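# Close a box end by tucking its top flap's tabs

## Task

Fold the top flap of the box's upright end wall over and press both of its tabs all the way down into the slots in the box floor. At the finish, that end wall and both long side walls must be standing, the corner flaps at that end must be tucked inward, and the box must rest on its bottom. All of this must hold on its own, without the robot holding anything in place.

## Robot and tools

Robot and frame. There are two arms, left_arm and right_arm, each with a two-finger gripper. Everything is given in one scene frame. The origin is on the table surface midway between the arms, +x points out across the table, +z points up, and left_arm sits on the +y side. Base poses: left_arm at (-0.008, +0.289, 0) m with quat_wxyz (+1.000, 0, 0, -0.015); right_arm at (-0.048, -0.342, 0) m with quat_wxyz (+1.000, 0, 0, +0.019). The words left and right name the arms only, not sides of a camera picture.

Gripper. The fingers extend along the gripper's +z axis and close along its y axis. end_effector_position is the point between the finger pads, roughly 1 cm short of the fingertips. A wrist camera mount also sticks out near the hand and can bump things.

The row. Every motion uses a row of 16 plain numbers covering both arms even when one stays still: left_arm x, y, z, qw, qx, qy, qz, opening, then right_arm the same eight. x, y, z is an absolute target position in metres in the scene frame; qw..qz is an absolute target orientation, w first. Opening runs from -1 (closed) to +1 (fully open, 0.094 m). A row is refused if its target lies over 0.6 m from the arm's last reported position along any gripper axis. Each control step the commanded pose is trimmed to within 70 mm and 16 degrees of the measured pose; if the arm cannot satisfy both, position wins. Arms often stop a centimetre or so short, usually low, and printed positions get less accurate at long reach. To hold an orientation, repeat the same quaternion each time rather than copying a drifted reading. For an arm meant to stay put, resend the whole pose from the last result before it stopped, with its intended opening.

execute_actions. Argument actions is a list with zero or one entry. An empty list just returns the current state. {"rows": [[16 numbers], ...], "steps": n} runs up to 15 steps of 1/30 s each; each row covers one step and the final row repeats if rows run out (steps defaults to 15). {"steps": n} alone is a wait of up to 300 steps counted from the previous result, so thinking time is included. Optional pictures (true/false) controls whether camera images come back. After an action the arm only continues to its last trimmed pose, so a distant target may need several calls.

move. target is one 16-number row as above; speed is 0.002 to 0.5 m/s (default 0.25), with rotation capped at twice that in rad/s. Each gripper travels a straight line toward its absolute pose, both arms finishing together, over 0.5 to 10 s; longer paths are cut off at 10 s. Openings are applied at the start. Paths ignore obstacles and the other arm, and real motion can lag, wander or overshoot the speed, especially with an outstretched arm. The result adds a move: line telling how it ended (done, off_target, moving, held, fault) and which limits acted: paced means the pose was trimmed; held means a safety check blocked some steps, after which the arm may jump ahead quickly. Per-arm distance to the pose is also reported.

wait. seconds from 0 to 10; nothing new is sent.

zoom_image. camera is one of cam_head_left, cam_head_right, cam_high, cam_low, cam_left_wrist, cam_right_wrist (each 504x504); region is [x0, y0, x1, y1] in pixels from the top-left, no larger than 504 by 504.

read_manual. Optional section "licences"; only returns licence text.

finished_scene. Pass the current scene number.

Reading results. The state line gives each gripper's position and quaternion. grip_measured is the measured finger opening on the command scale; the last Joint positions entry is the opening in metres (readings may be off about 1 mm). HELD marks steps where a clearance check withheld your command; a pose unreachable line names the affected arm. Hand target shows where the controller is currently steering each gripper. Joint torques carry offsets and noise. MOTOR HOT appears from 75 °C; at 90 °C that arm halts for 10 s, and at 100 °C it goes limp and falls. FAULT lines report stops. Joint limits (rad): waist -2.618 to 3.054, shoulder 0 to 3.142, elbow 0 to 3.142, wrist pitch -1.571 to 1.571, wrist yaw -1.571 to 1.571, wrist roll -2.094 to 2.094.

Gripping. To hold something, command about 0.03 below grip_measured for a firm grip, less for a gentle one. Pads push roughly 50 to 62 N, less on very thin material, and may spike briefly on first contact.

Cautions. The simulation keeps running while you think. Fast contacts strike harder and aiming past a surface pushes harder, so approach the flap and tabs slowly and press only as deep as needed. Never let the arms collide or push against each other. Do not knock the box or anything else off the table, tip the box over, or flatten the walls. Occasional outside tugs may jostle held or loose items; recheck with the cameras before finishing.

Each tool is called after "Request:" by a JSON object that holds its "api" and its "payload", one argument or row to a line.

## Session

Request:
{"api": "execute_actions", "payload": {
  "actions": []
}}

Scene clock: 0.00 s of 4500.00 s.
left_arm: end_effector_position=(+0.3772, +0.2743, +0.4091) grip_measured=-0.400 end_effector_quat_wxyz=(+0.710, +0.016, +0.704, -0.016) | right_arm: end_effector_position=(+0.3363, -0.3297, +0.4109) grip_measured=+1.000 end_effector_quat_wxyz=(+0.709, -0.017, +0.705, +0.005)
Joint positions: left_arm=[-0.008  1.063  1.054  0.017  0.006  0.     0.028] | right_arm=[-0.009  1.06   1.062  0.005 -0.002 -0.016  0.094]
Joint velocities: left_arm=[-0.017 -0.007 -0.012  0.007  0.007 -0.037  0.001] | right_arm=[-0.002  0.007 -0.002 -0.022 -0.037 -0.037  0.   ]
Joint torques (N m, as the arm reports them, + toward a larger angle): no reading
Hand target (left_arm): +0.375, +0.274, +0.411; +0.710, +0.015, +0.704, -0.016
Hand target (right_arm): +0.334, -0.330, +0.415; +0.712, -0.016, +0.702, +0.006

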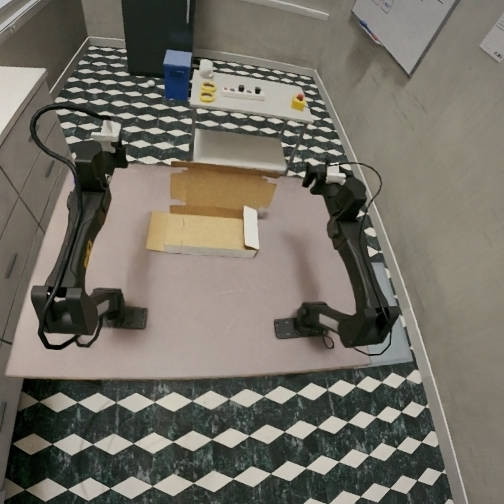

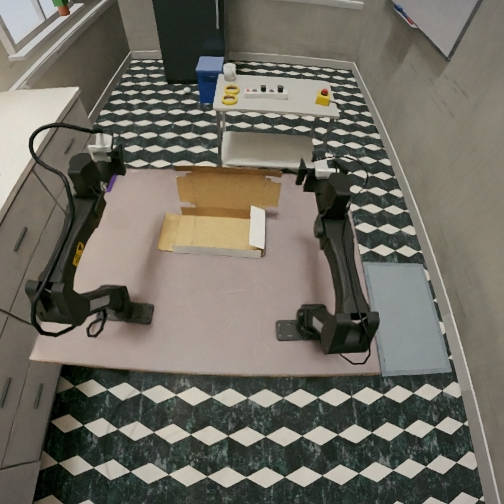

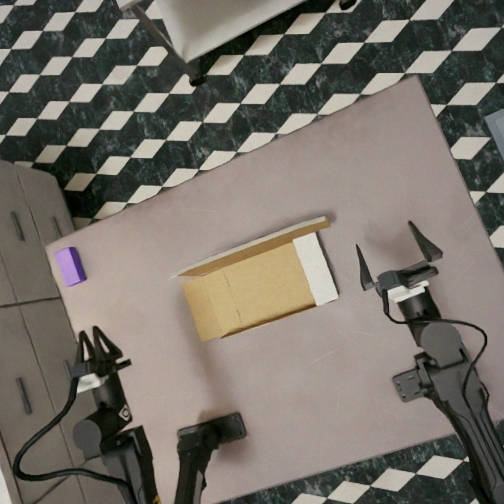

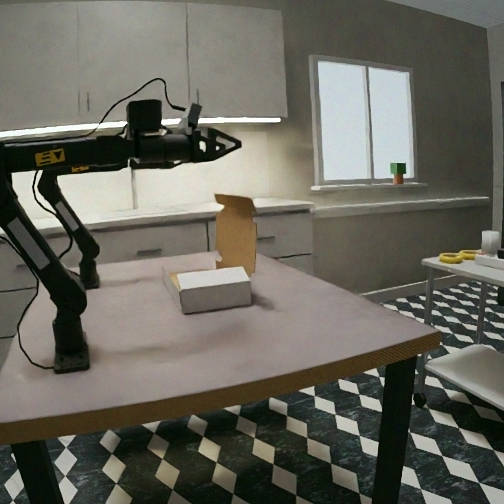

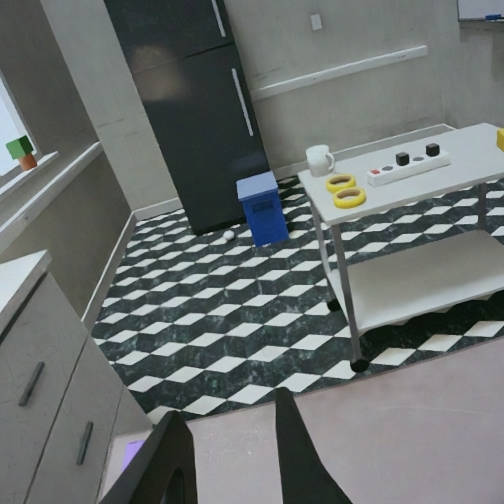

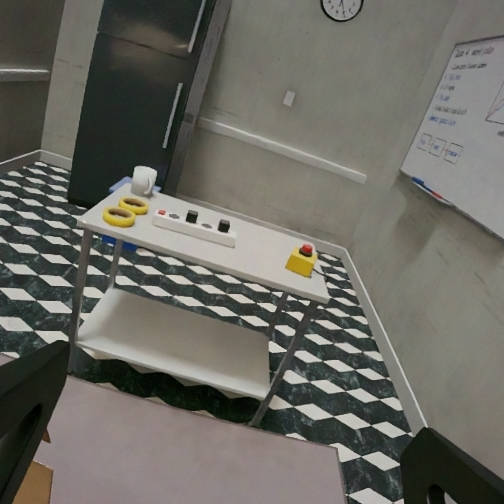

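Request:
{"api": "move", "payload": {
  "target": [0.25,0.25,0.3,0.27,0,0.96,0,-1,0.35,-0.19,0.14,0.26,0,0.966,0,1]
}}

Scene clock: 6.50 s of 4500.00 s.
left_arm: end_effector_position=(+0.2541, +0.2507, +0.2934) grip_measured=-0.998 end_effector_quat_wxyz=(+0.271, -0.001, +0.963, -0.003) | right_arm: end_effector_position=(+0.3510, -0.1944, +0.1287) grip_measured=+1.000 end_effector_quat_wxyz=(+0.255, -0.005, +0.967, -0.000)
Joint positions: left_arm=[-0.194  1.214  1.562 -1.38  -0.111 -0.194  0.   ] | right_arm=[ 0.401  1.731  1.359 -0.723  0.21   0.378  0.094]
Joint velocities: left_arm=[-0.002 -0.022 -0.007  0.022  0.022 -0.007  0.   ] | right_arm=[-0.007  0.007  0.002  0.022  0.051 -0.051  0.   ]
Joint torques (N m, as the arm reports them, + toward a larger angle): left_arm=[-0.73 -1.9   9.41  1.01 -0.13 -0.06] | right_arm=[ 0.83 -9.11 11.58  0.8   0.05  0.07]
Hand target (left_arm): +0.252, +0.250, +0.298; +0.270, -0.002, +0.963, -0.003
Hand target (right_arm): +0.353, -0.188, +0.137; +0.259, -0.005, +0.966, +0.008
Off the commanded pose (left_arm): 0.008 m, 0 deg.
Off the commanded pose (right_arm): 0.012 m, 1 deg.
After step 90, 0.77 s passed at rest.
move: off_target (right_arm)

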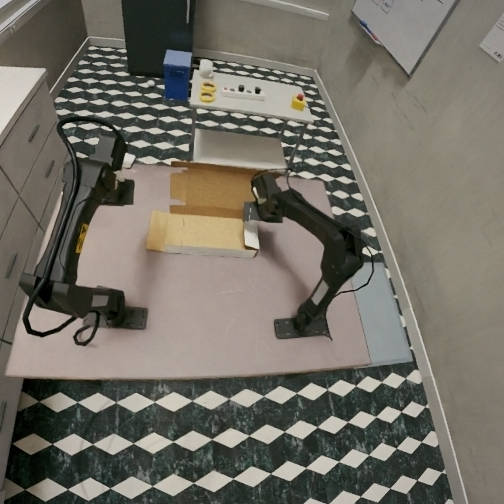

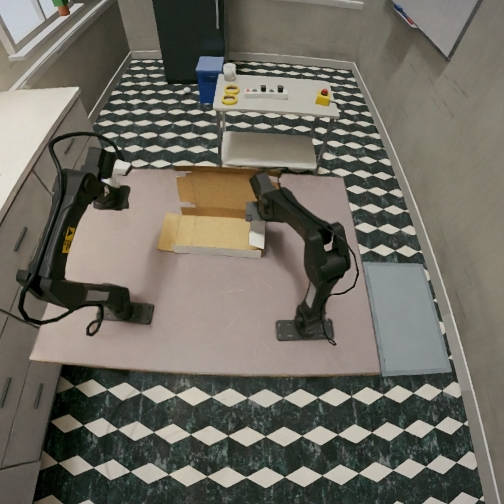

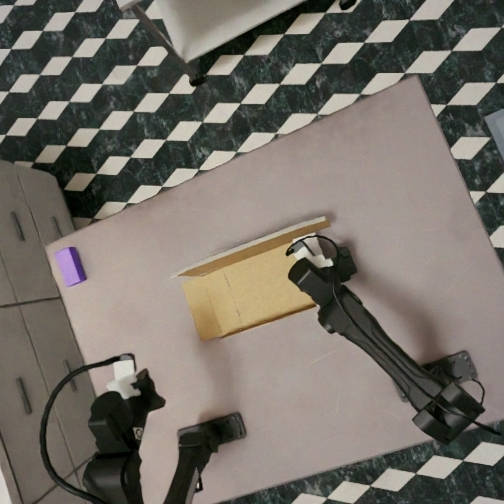

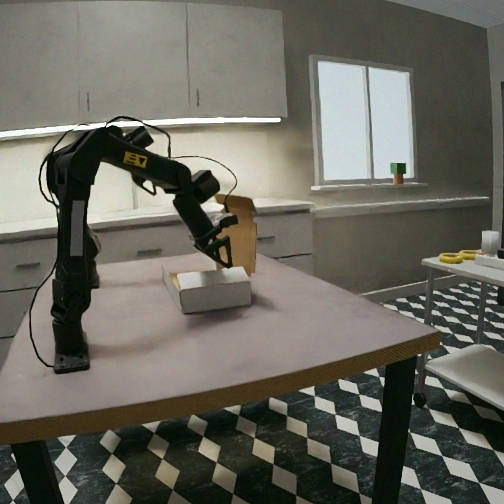

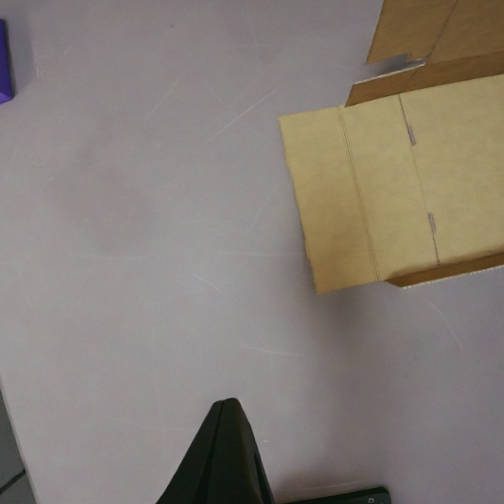

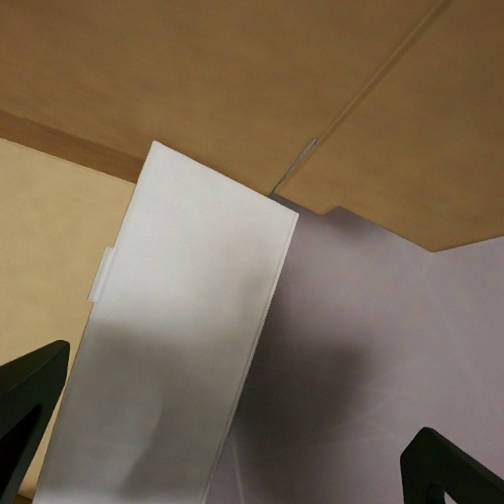

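Request:
{"api": "move", "payload": {
  "target": [0.35,-0.2,0.075,0.26,0,0.966,0,-1,0.35,-0.2,0.075,0.26,0,0.966,0,1],
  "speed": 0.002
}}

Scene clock: 25.33 s of 4500.00 s.
left_arm: end_effector_position=(+0.2532, +0.2332, +0.2916) grip_measured=-0.998 end_effector_quat_wxyz=(+0.275, +0.001, +0.962, -0.009) | right_arm: end_effector_position=(+0.3508, -0.1944, +0.1286) grip_measured=+1.000 end_effector_quat_wxyz=(+0.255, -0.005, +0.967, -0.000)
Joint positions: left_arm=[-0.28   1.214  1.549 -1.366 -0.143 -0.267  0.   ] | right_arm=[ 0.401  1.731  1.359 -0.724  0.209  0.379  0.094]
Joint velocities: left_arm=[ 0.012  0.007  0.002  0.037  0.051 -0.022 -0.001] | right_arm=[-0.012 -0.007 -0.007 -0.051  0.007 -0.037  0.   ]
Joint torques (N m, as the arm reports them, + toward a larger angle): left_arm=[-0.76 -1.55  5.05  1.33 -0.26 -0.02] | right_arm=[-0.01 -9.18  7.91  1.02  0.12 -0.03]
Hand target (left_arm): +0.257, +0.233, +0.285; +0.269, -0.001, +0.963, -0.003
Hand target (right_arm): +0.351, -0.195, +0.126; +0.255, -0.005, +0.967, -0.000
Off the commanded pose (left_arm): 0.494 m, 2 deg.
Off the commanded pose (right_arm): 0.054 m, 1 deg.
After step 90, 5.63 s passed at rest.
move: off_target (left_arm, right_arm; path cut at 10 s)

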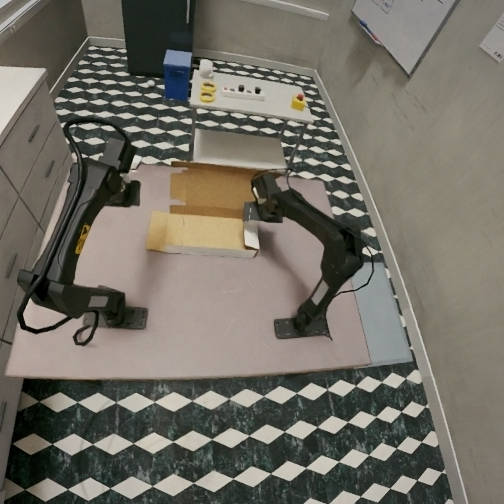

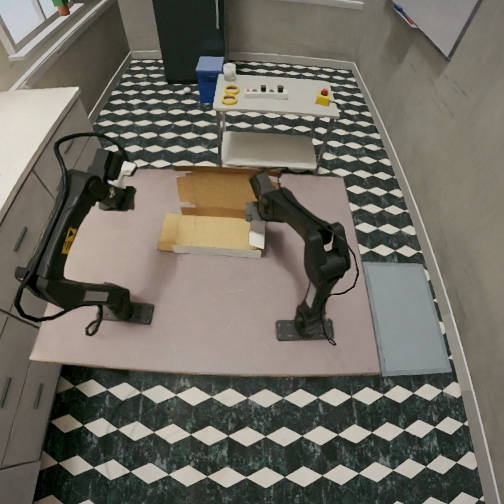

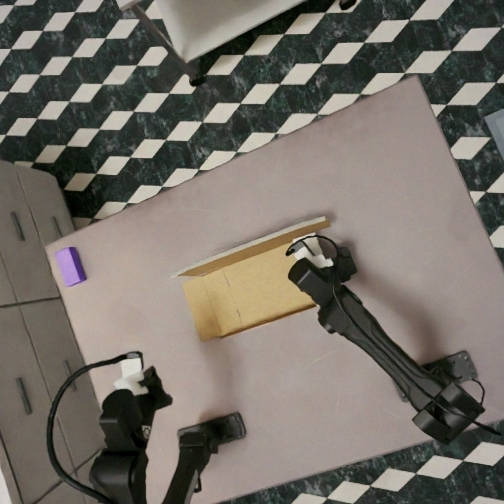

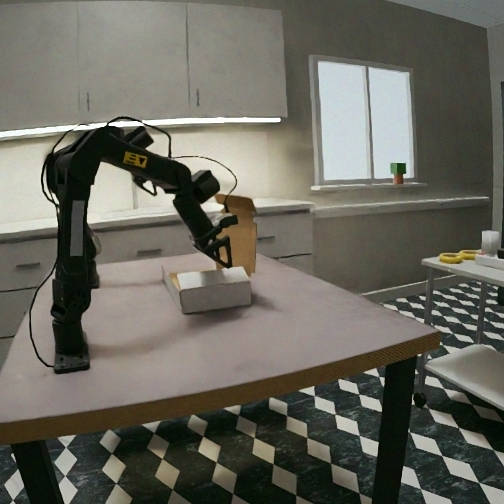

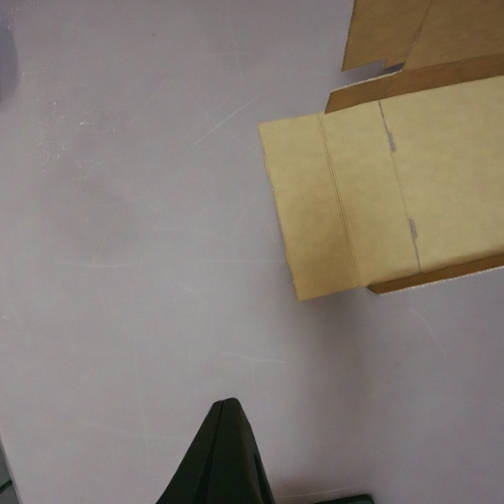

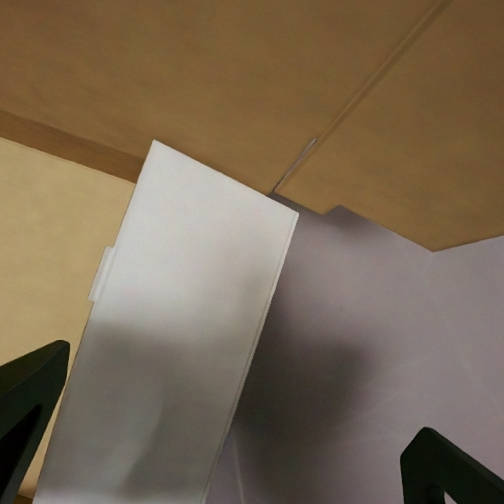

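That command had the wrong left target; the slow speed kept it harmless. Correcting it now.

Request:
{"api": "move", "payload": {
  "target": [0.25,0.25,0.3,0.27,0,0.96,0,-1,0.35,-0.2,0.075,0.26,0,0.966,0,1],
  "speed": 0.06
}}

Scene clock: 30.17 s of 4500.00 s.
left_arm: end_effector_position=(+0.2529, +0.2497, +0.2950) grip_measured=-0.998 end_effector_quat_wxyz=(+0.272, -0.002, +0.962, +0.003) | right_arm: end_effector_position=(+0.3546, -0.1923, +0.0910) grip_measured=+1.000 end_effector_quat_wxyz=(+0.277, -0.003, +0.961, +0.011)
Joint positions: left_arm=[-0.214  1.214  1.568 -1.388 -0.134 -0.209  0.   ] | right_arm=[ 0.401  1.741  1.194 -0.497  0.208  0.379  0.094]
Joint velocities: left_arm=[ 0.007 -0.007 -0.002 -0.066  0.022 -0.022 -0.001] | right_arm=[ 0.002 -0.002  0.002 -0.007 -0.037  0.007  0.   ]
Joint torques (N m, as the arm reports them, + toward a larger angle): left_arm=[ 0.69 -2.12  9.2   1.03  0.02  0.13] | right_arm=[-0.91 -7.6   6.31  1.01  0.14 -0.04]
Hand target (left_arm): +0.250, +0.250, +0.300; +0.271, +0.000, +0.962, +0.000
Hand target (right_arm): +0.350, -0.200, +0.075; +0.260, +0.000, +0.966, +0.000
Off the commanded pose (left_arm): 0.006 m, 0 deg.
Off the commanded pose (right_arm): 0.018 m, 2 deg.
After step 90, 0.53 s passed at rest.
move: off_target (right_arm)

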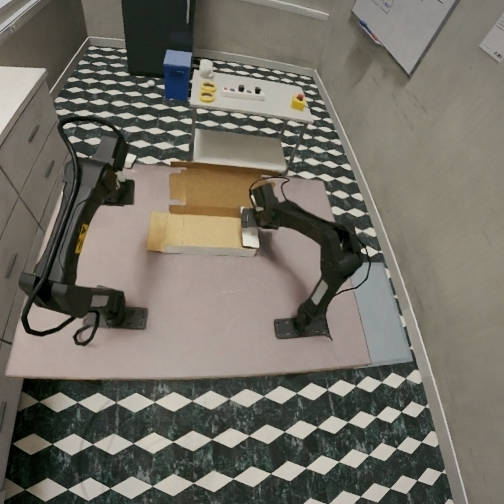

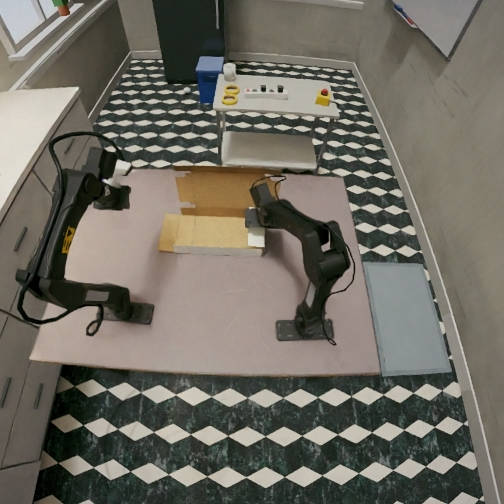

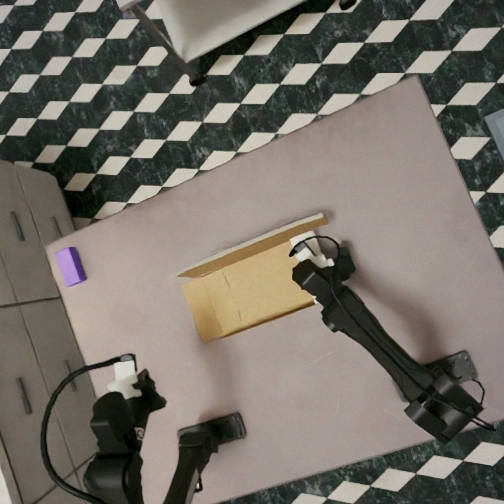

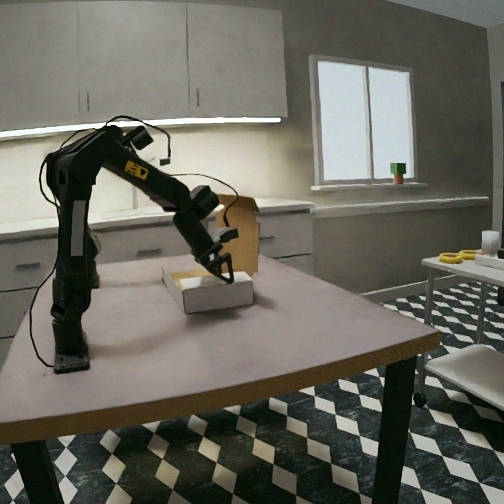

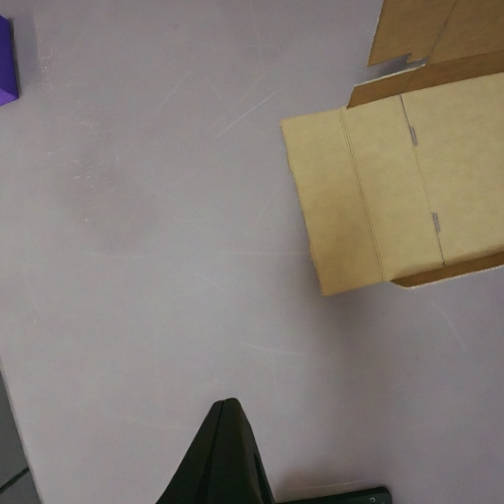

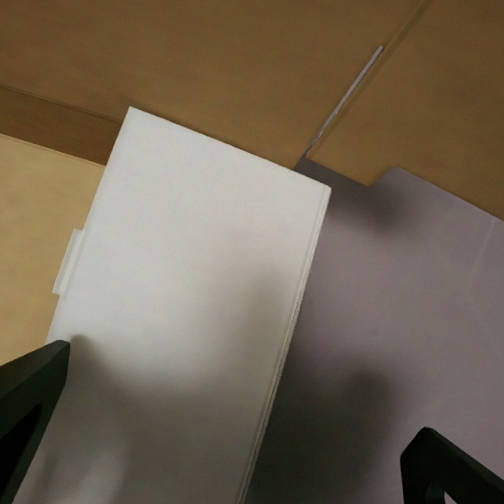

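Request:
{"api": "move", "payload": {
  "target": [0.25,0.25,0.3,0.27,0,0.96,0,-1,0.35,-0.197,0.025,0.26,0,0.966,0,1],
  "speed": 0.05
}}

Request:
{"api": "move", "payload": {
  "target": [0.25,0.25,0.3,0.27,0,0.96,0,-1,0.355,-0.195,0.012,0.26,0,0.966,0,0.2],
  "speed": 0.05
}}

Scene clock: 36.67 s of 4500.00 s.
left_arm: end_effector_position=(+0.2524, +0.2497, +0.2948) grip_measured=-0.998 end_effector_quat_wxyz=(+0.271, -0.001, +0.962, +0.003) | right_arm: end_effector_position=(+0.3616, -0.1887, +0.0461) grip_measured=+1.000 end_effector_quat_wxyz=(+0.287, -0.001, +0.958, +0.017)
Joint positions: left_arm=[-0.214  1.214  1.568 -1.39  -0.133 -0.209  0.   ] | right_arm=[ 0.401  1.824  1.09  -0.287  0.206  0.381  0.094]
Joint velocities: left_arm=[ 0.012 -0.002 -0.002 -0.037  0.007  0.022  0.   ] | right_arm=[ 0.007  0.002 -0.007  0.007 -0.007  0.007  0.   ]
Joint torques (N m, as the arm reports them, + toward a larger angle): left_arm=[ 0.51 -2.23  9.26  0.98  0.01  0.11] | right_arm=[-0.2  -7.54  5.53  0.91  0.2   0.01]
Hand target (left_arm): +0.250, +0.250, +0.300; +0.271, -0.000, +0.963, -0.000
Hand target (right_arm): +0.350, -0.197, +0.025; +0.260, -0.000, +0.966, +0.000
Off the commanded pose (left_arm): 0.006 m, 0 deg.
Off the commanded pose (right_arm): 0.026 m, 4 deg.
After step 90, 1.87 s passed at rest.
move: off_target (right_arm)

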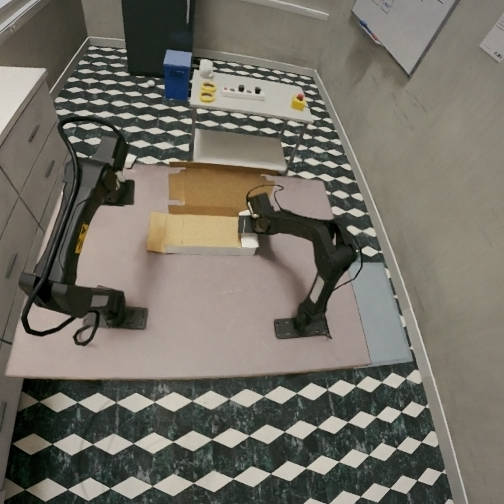

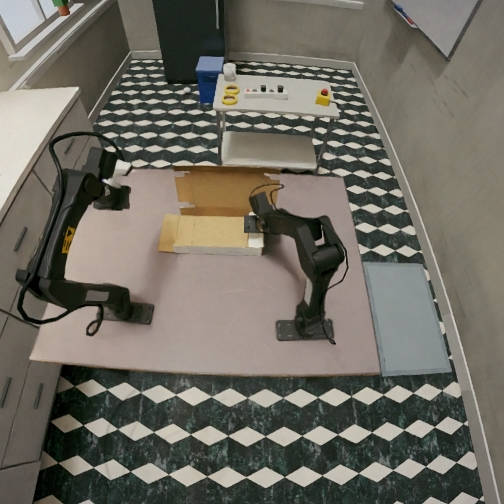

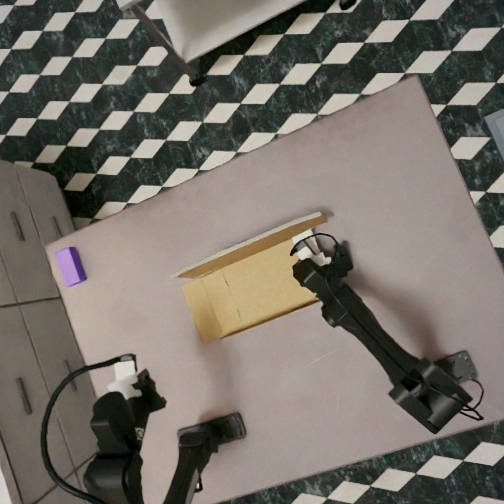

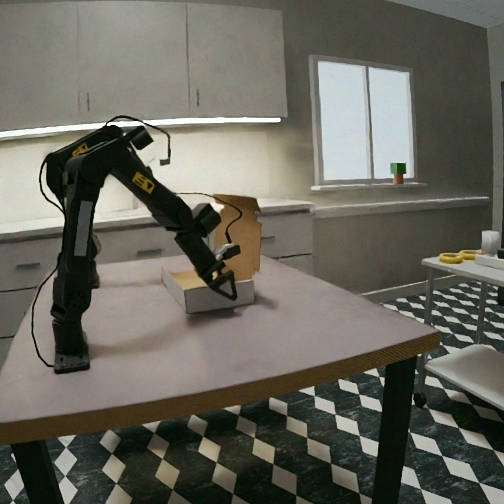

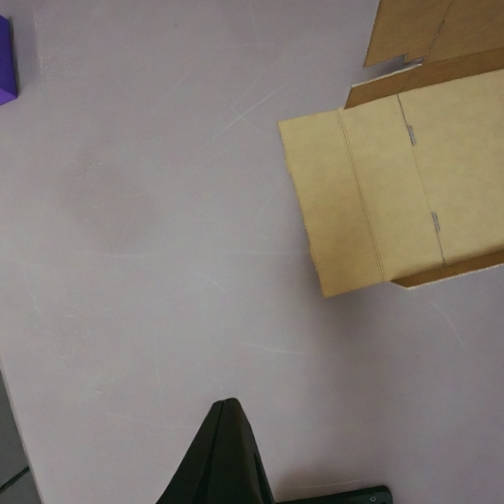

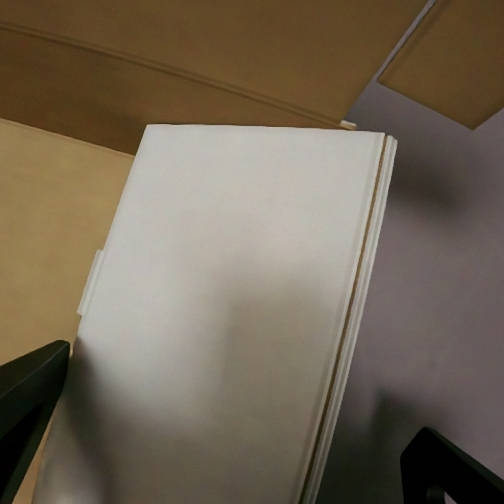

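Scene clock: 37.67 s of 4500.00 s.
left_arm: end_effector_position=(+0.2524, +0.2497, +0.2948) grip_measured=-0.998 end_effector_quat_wxyz=(+0.271, -0.001, +0.962, +0.003) | right_arm: end_effector_position=(+0.3677, -0.1869, +0.0335) grip_measured=+0.203 end_effector_quat_wxyz=(+0.289, +0.000, +0.957, +0.015)
Joint positions: left_arm=[-0.214  1.214  1.568 -1.39  -0.133 -0.209  0.   ] | right_arm=[ 0.401  1.869  1.09  -0.24   0.211  0.381  0.056]
Joint velocities: left_arm=[-0.002 -0.002 -0.002  0.022  0.007  0.007  0.001] | right_arm=[-0.002  0.002  0.002  0.037 -0.037  0.022 -0.   ]
Joint torques (N m, as the arm reports them, + toward a larger angle): left_arm=[ 0.42 -2.37  9.2   1.01  0.03  0.12] | right_arm=[-0.33 -7.97  5.39  0.89  0.12  0.01]
Hand target (left_arm): +0.250, +0.250, +0.300; +0.271, -0.000, +0.963, +0.000
Hand target (right_arm): +0.355, -0.195, +0.012; +0.260, -0.000, +0.966, +0.000
Off the commanded pose (left_arm): 0.006 m, 0 deg.
Off the commanded pose (right_arm): 0.026 m, 4 deg.
move: off_target (right_arm)

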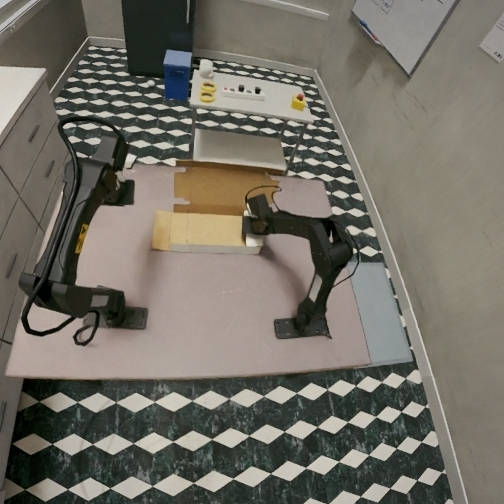

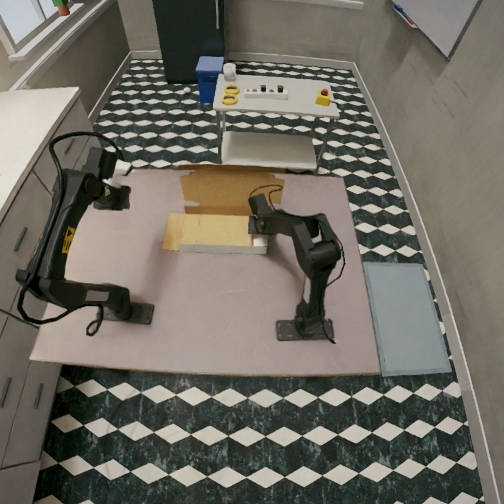

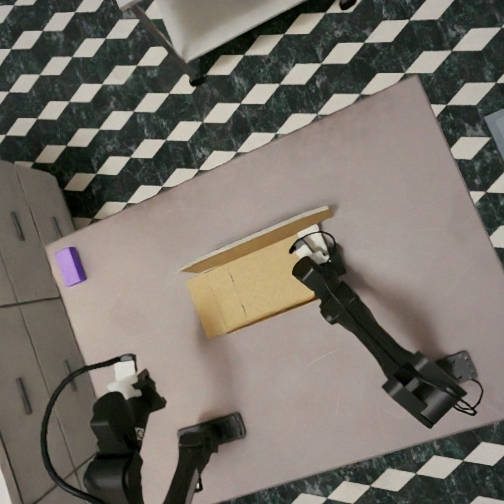

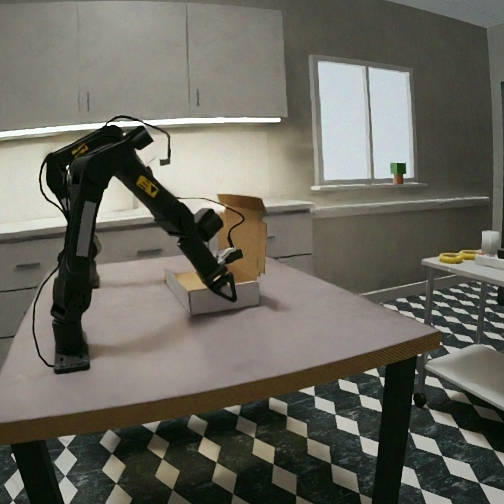

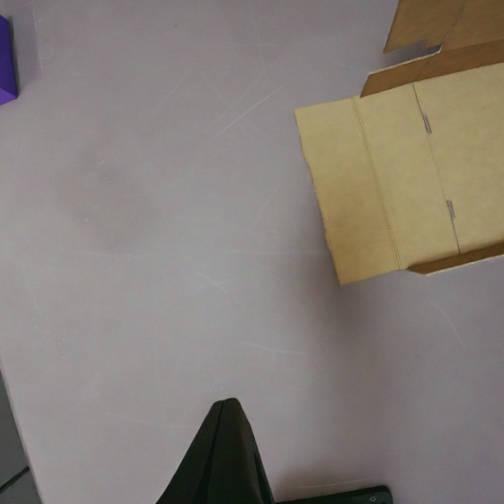

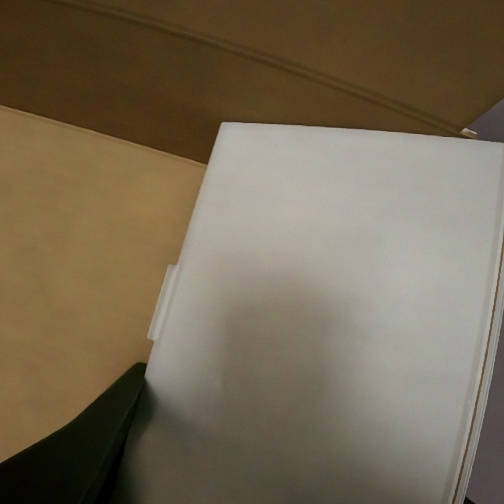

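Request:
{"api": "move", "payload": {
  "target": [0.25,0.25,0.3,0.27,0,0.96,0,-1,0.365,-0.19,0.025,0.26,0,0.966,0,-0.5],
  "speed": 0.05
}}

Request:
{"api": "move", "payload": {
  "target": [0.25,0.25,0.3,0.27,0,0.96,0,-1,0.365,-0.19,0.025,0.26,0,0.966,0,-1],
  "speed": 0.05
}}

Scene clock: 46.47 s of 4500.00 s.
left_arm: end_effector_position=(+0.2524, +0.2497, +0.2948) grip_measured=-0.998 end_effector_quat_wxyz=(+0.271, -0.001, +0.962, +0.003) | right_arm: end_effector_position=(+0.3659, -0.1883, +0.0309) grip_measured=+0.091 end_effector_quat_wxyz=(+0.275, -0.003, +0.961, +0.006)
Joint positions: left_arm=[-0.214  1.214  1.568 -1.39  -0.133 -0.209  0.   ] | right_arm=[ 0.401  1.882  1.116 -0.286  0.215  0.376  0.051]
Joint velocities: left_arm=[-0.017  0.007 -0.007  0.022  0.022 -0.007 -0.   ] | right_arm=[-0.012  0.002  0.007  0.007 -0.022 -0.081 -0.   ]
Joint torques (N m, as the arm reports them, + toward a larger angle): left_arm=[ 0.41 -2.26  9.26  1.06  0.02  0.12] | right_arm=[-0.33 -8.3  10.14  0.67  0.09  0.06]
Hand target (left_arm): +0.250, +0.250, +0.300; +0.271, -0.000, +0.963, +0.000
Hand target (right_arm): +0.365, -0.190, +0.025; +0.260, -0.000, +0.966, +0.001
Off the commanded pose (left_arm): 0.006 m, 0 deg.
Off the commanded pose (right_arm): 0.006 m, 2 deg.
After step 90, 4.90 s passed at rest.
move: done

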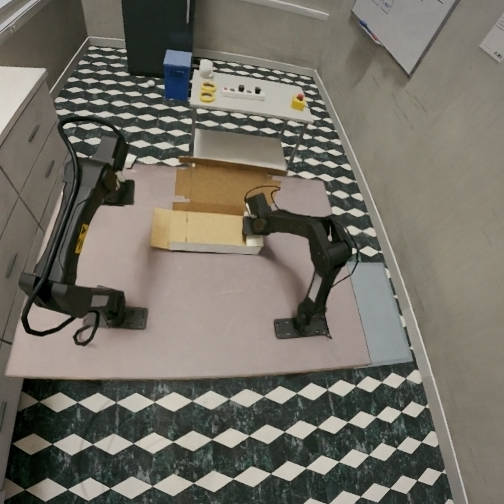

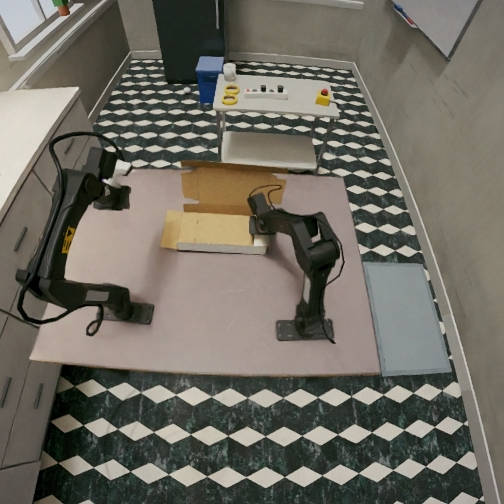

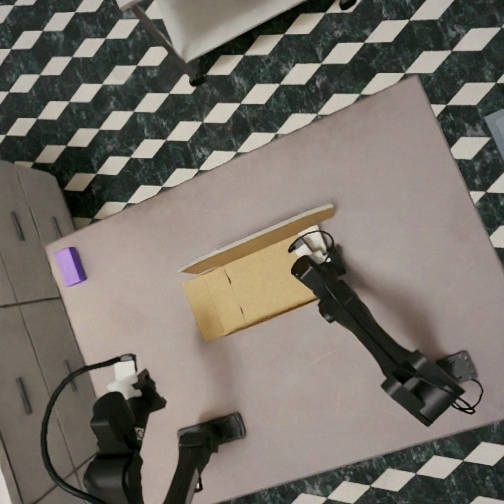

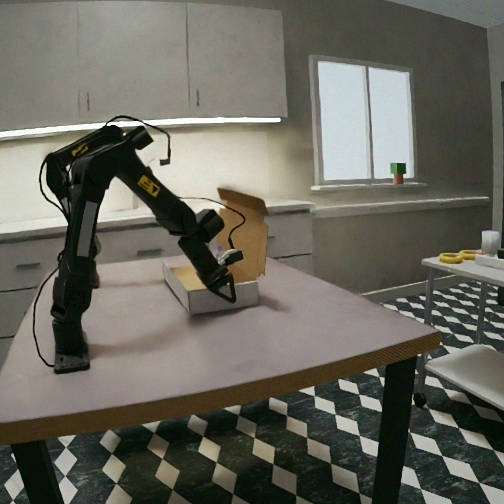

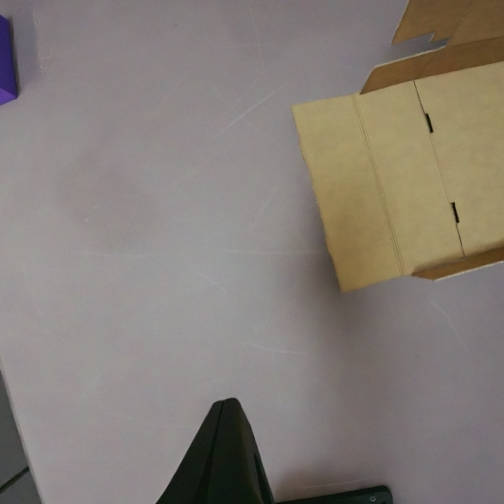

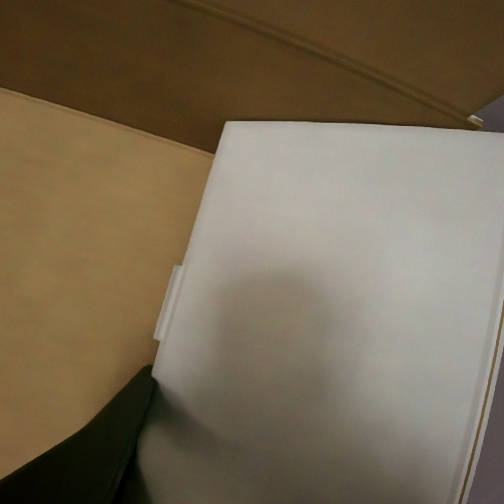

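Scene clock: 47.17 s of 4500.00 s.
left_arm: end_effector_position=(+0.2524, +0.2497, +0.2948) grip_measured=-0.998 end_effector_quat_wxyz=(+0.271, -0.001, +0.962, +0.003) | right_arm: end_effector_position=(+0.3659, -0.1883, +0.0309) grip_measured=+0.091 end_effector_quat_wxyz=(+0.275, -0.003, +0.961, +0.006)
Joint positions: left_arm=[-0.214  1.214  1.568 -1.39  -0.133 -0.209  0.   ] | right_arm=[ 0.401  1.882  1.116 -0.286  0.215  0.376  0.051]
Joint velocities: left_arm=[ 0.017 -0.007  0.012  0.022 -0.022 -0.007 -0.   ] | right_arm=[-0.002 -0.007 -0.007  0.022 -0.051  0.007 -0.001]
Joint torques (N m, as the arm reports them, + toward a larger angle): left_arm=[ 0.48 -2.2   9.23  1.01  0.01  0.08] | right_arm=[-0.24 -8.26 10.14  0.67  0.1   0.05]
Hand target (left_arm): +0.250, +0.250, +0.300; +0.271, -0.000, +0.963, +0.000
Hand target (right_arm): +0.365, -0.190, +0.025; +0.260, -0.000, +0.966, +0.000
Off the commanded pose (left_arm): 0.006 m, 0 deg.
Off the commanded pose (right_arm): 0.006 m, 2 deg.
move: done

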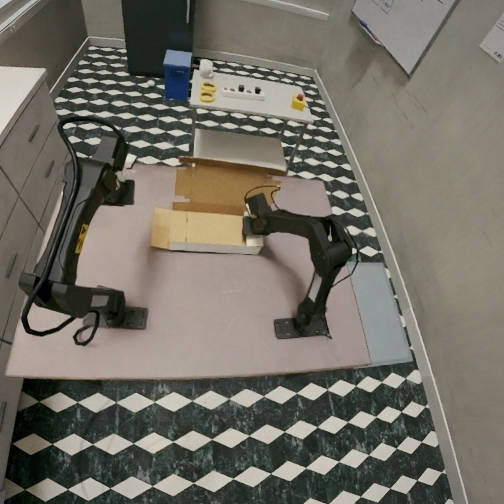

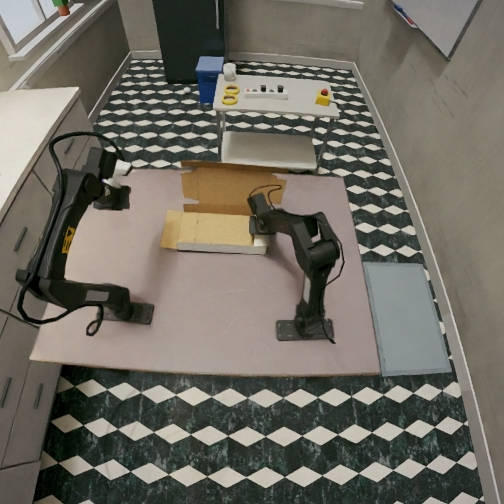

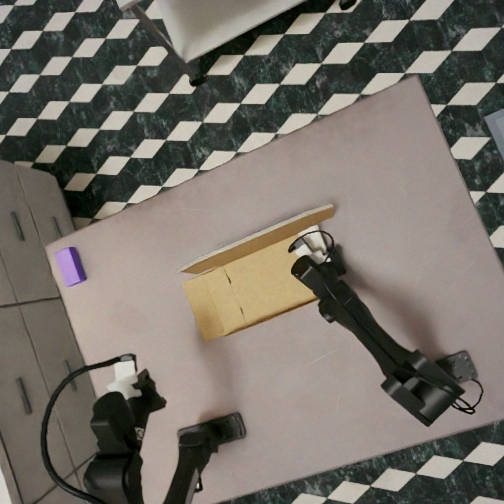

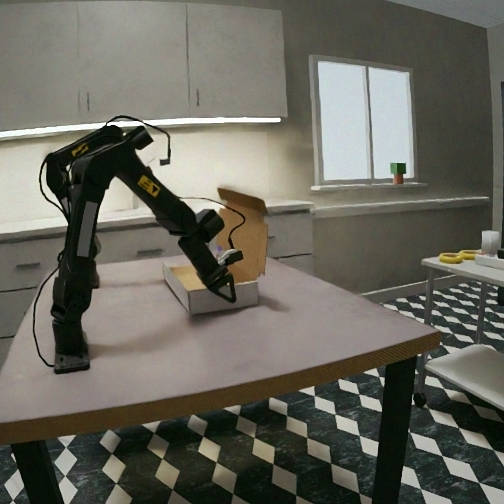

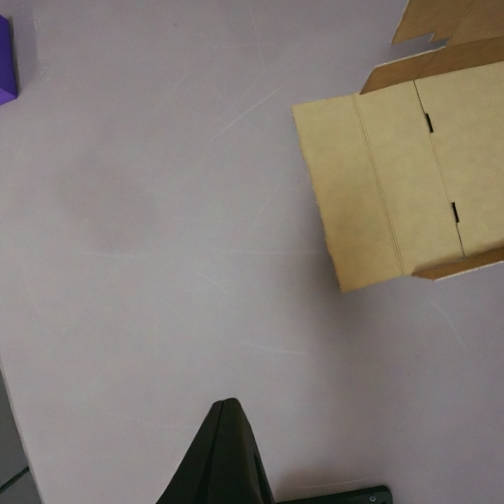

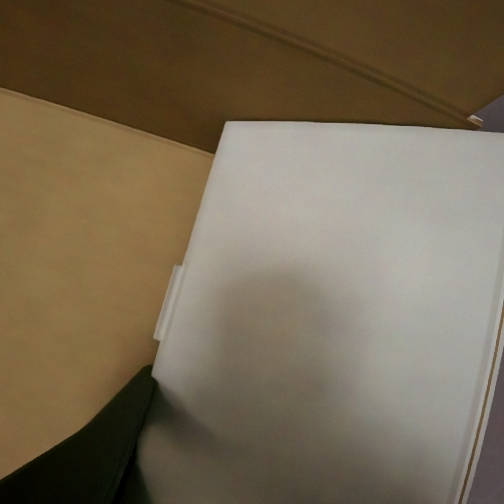

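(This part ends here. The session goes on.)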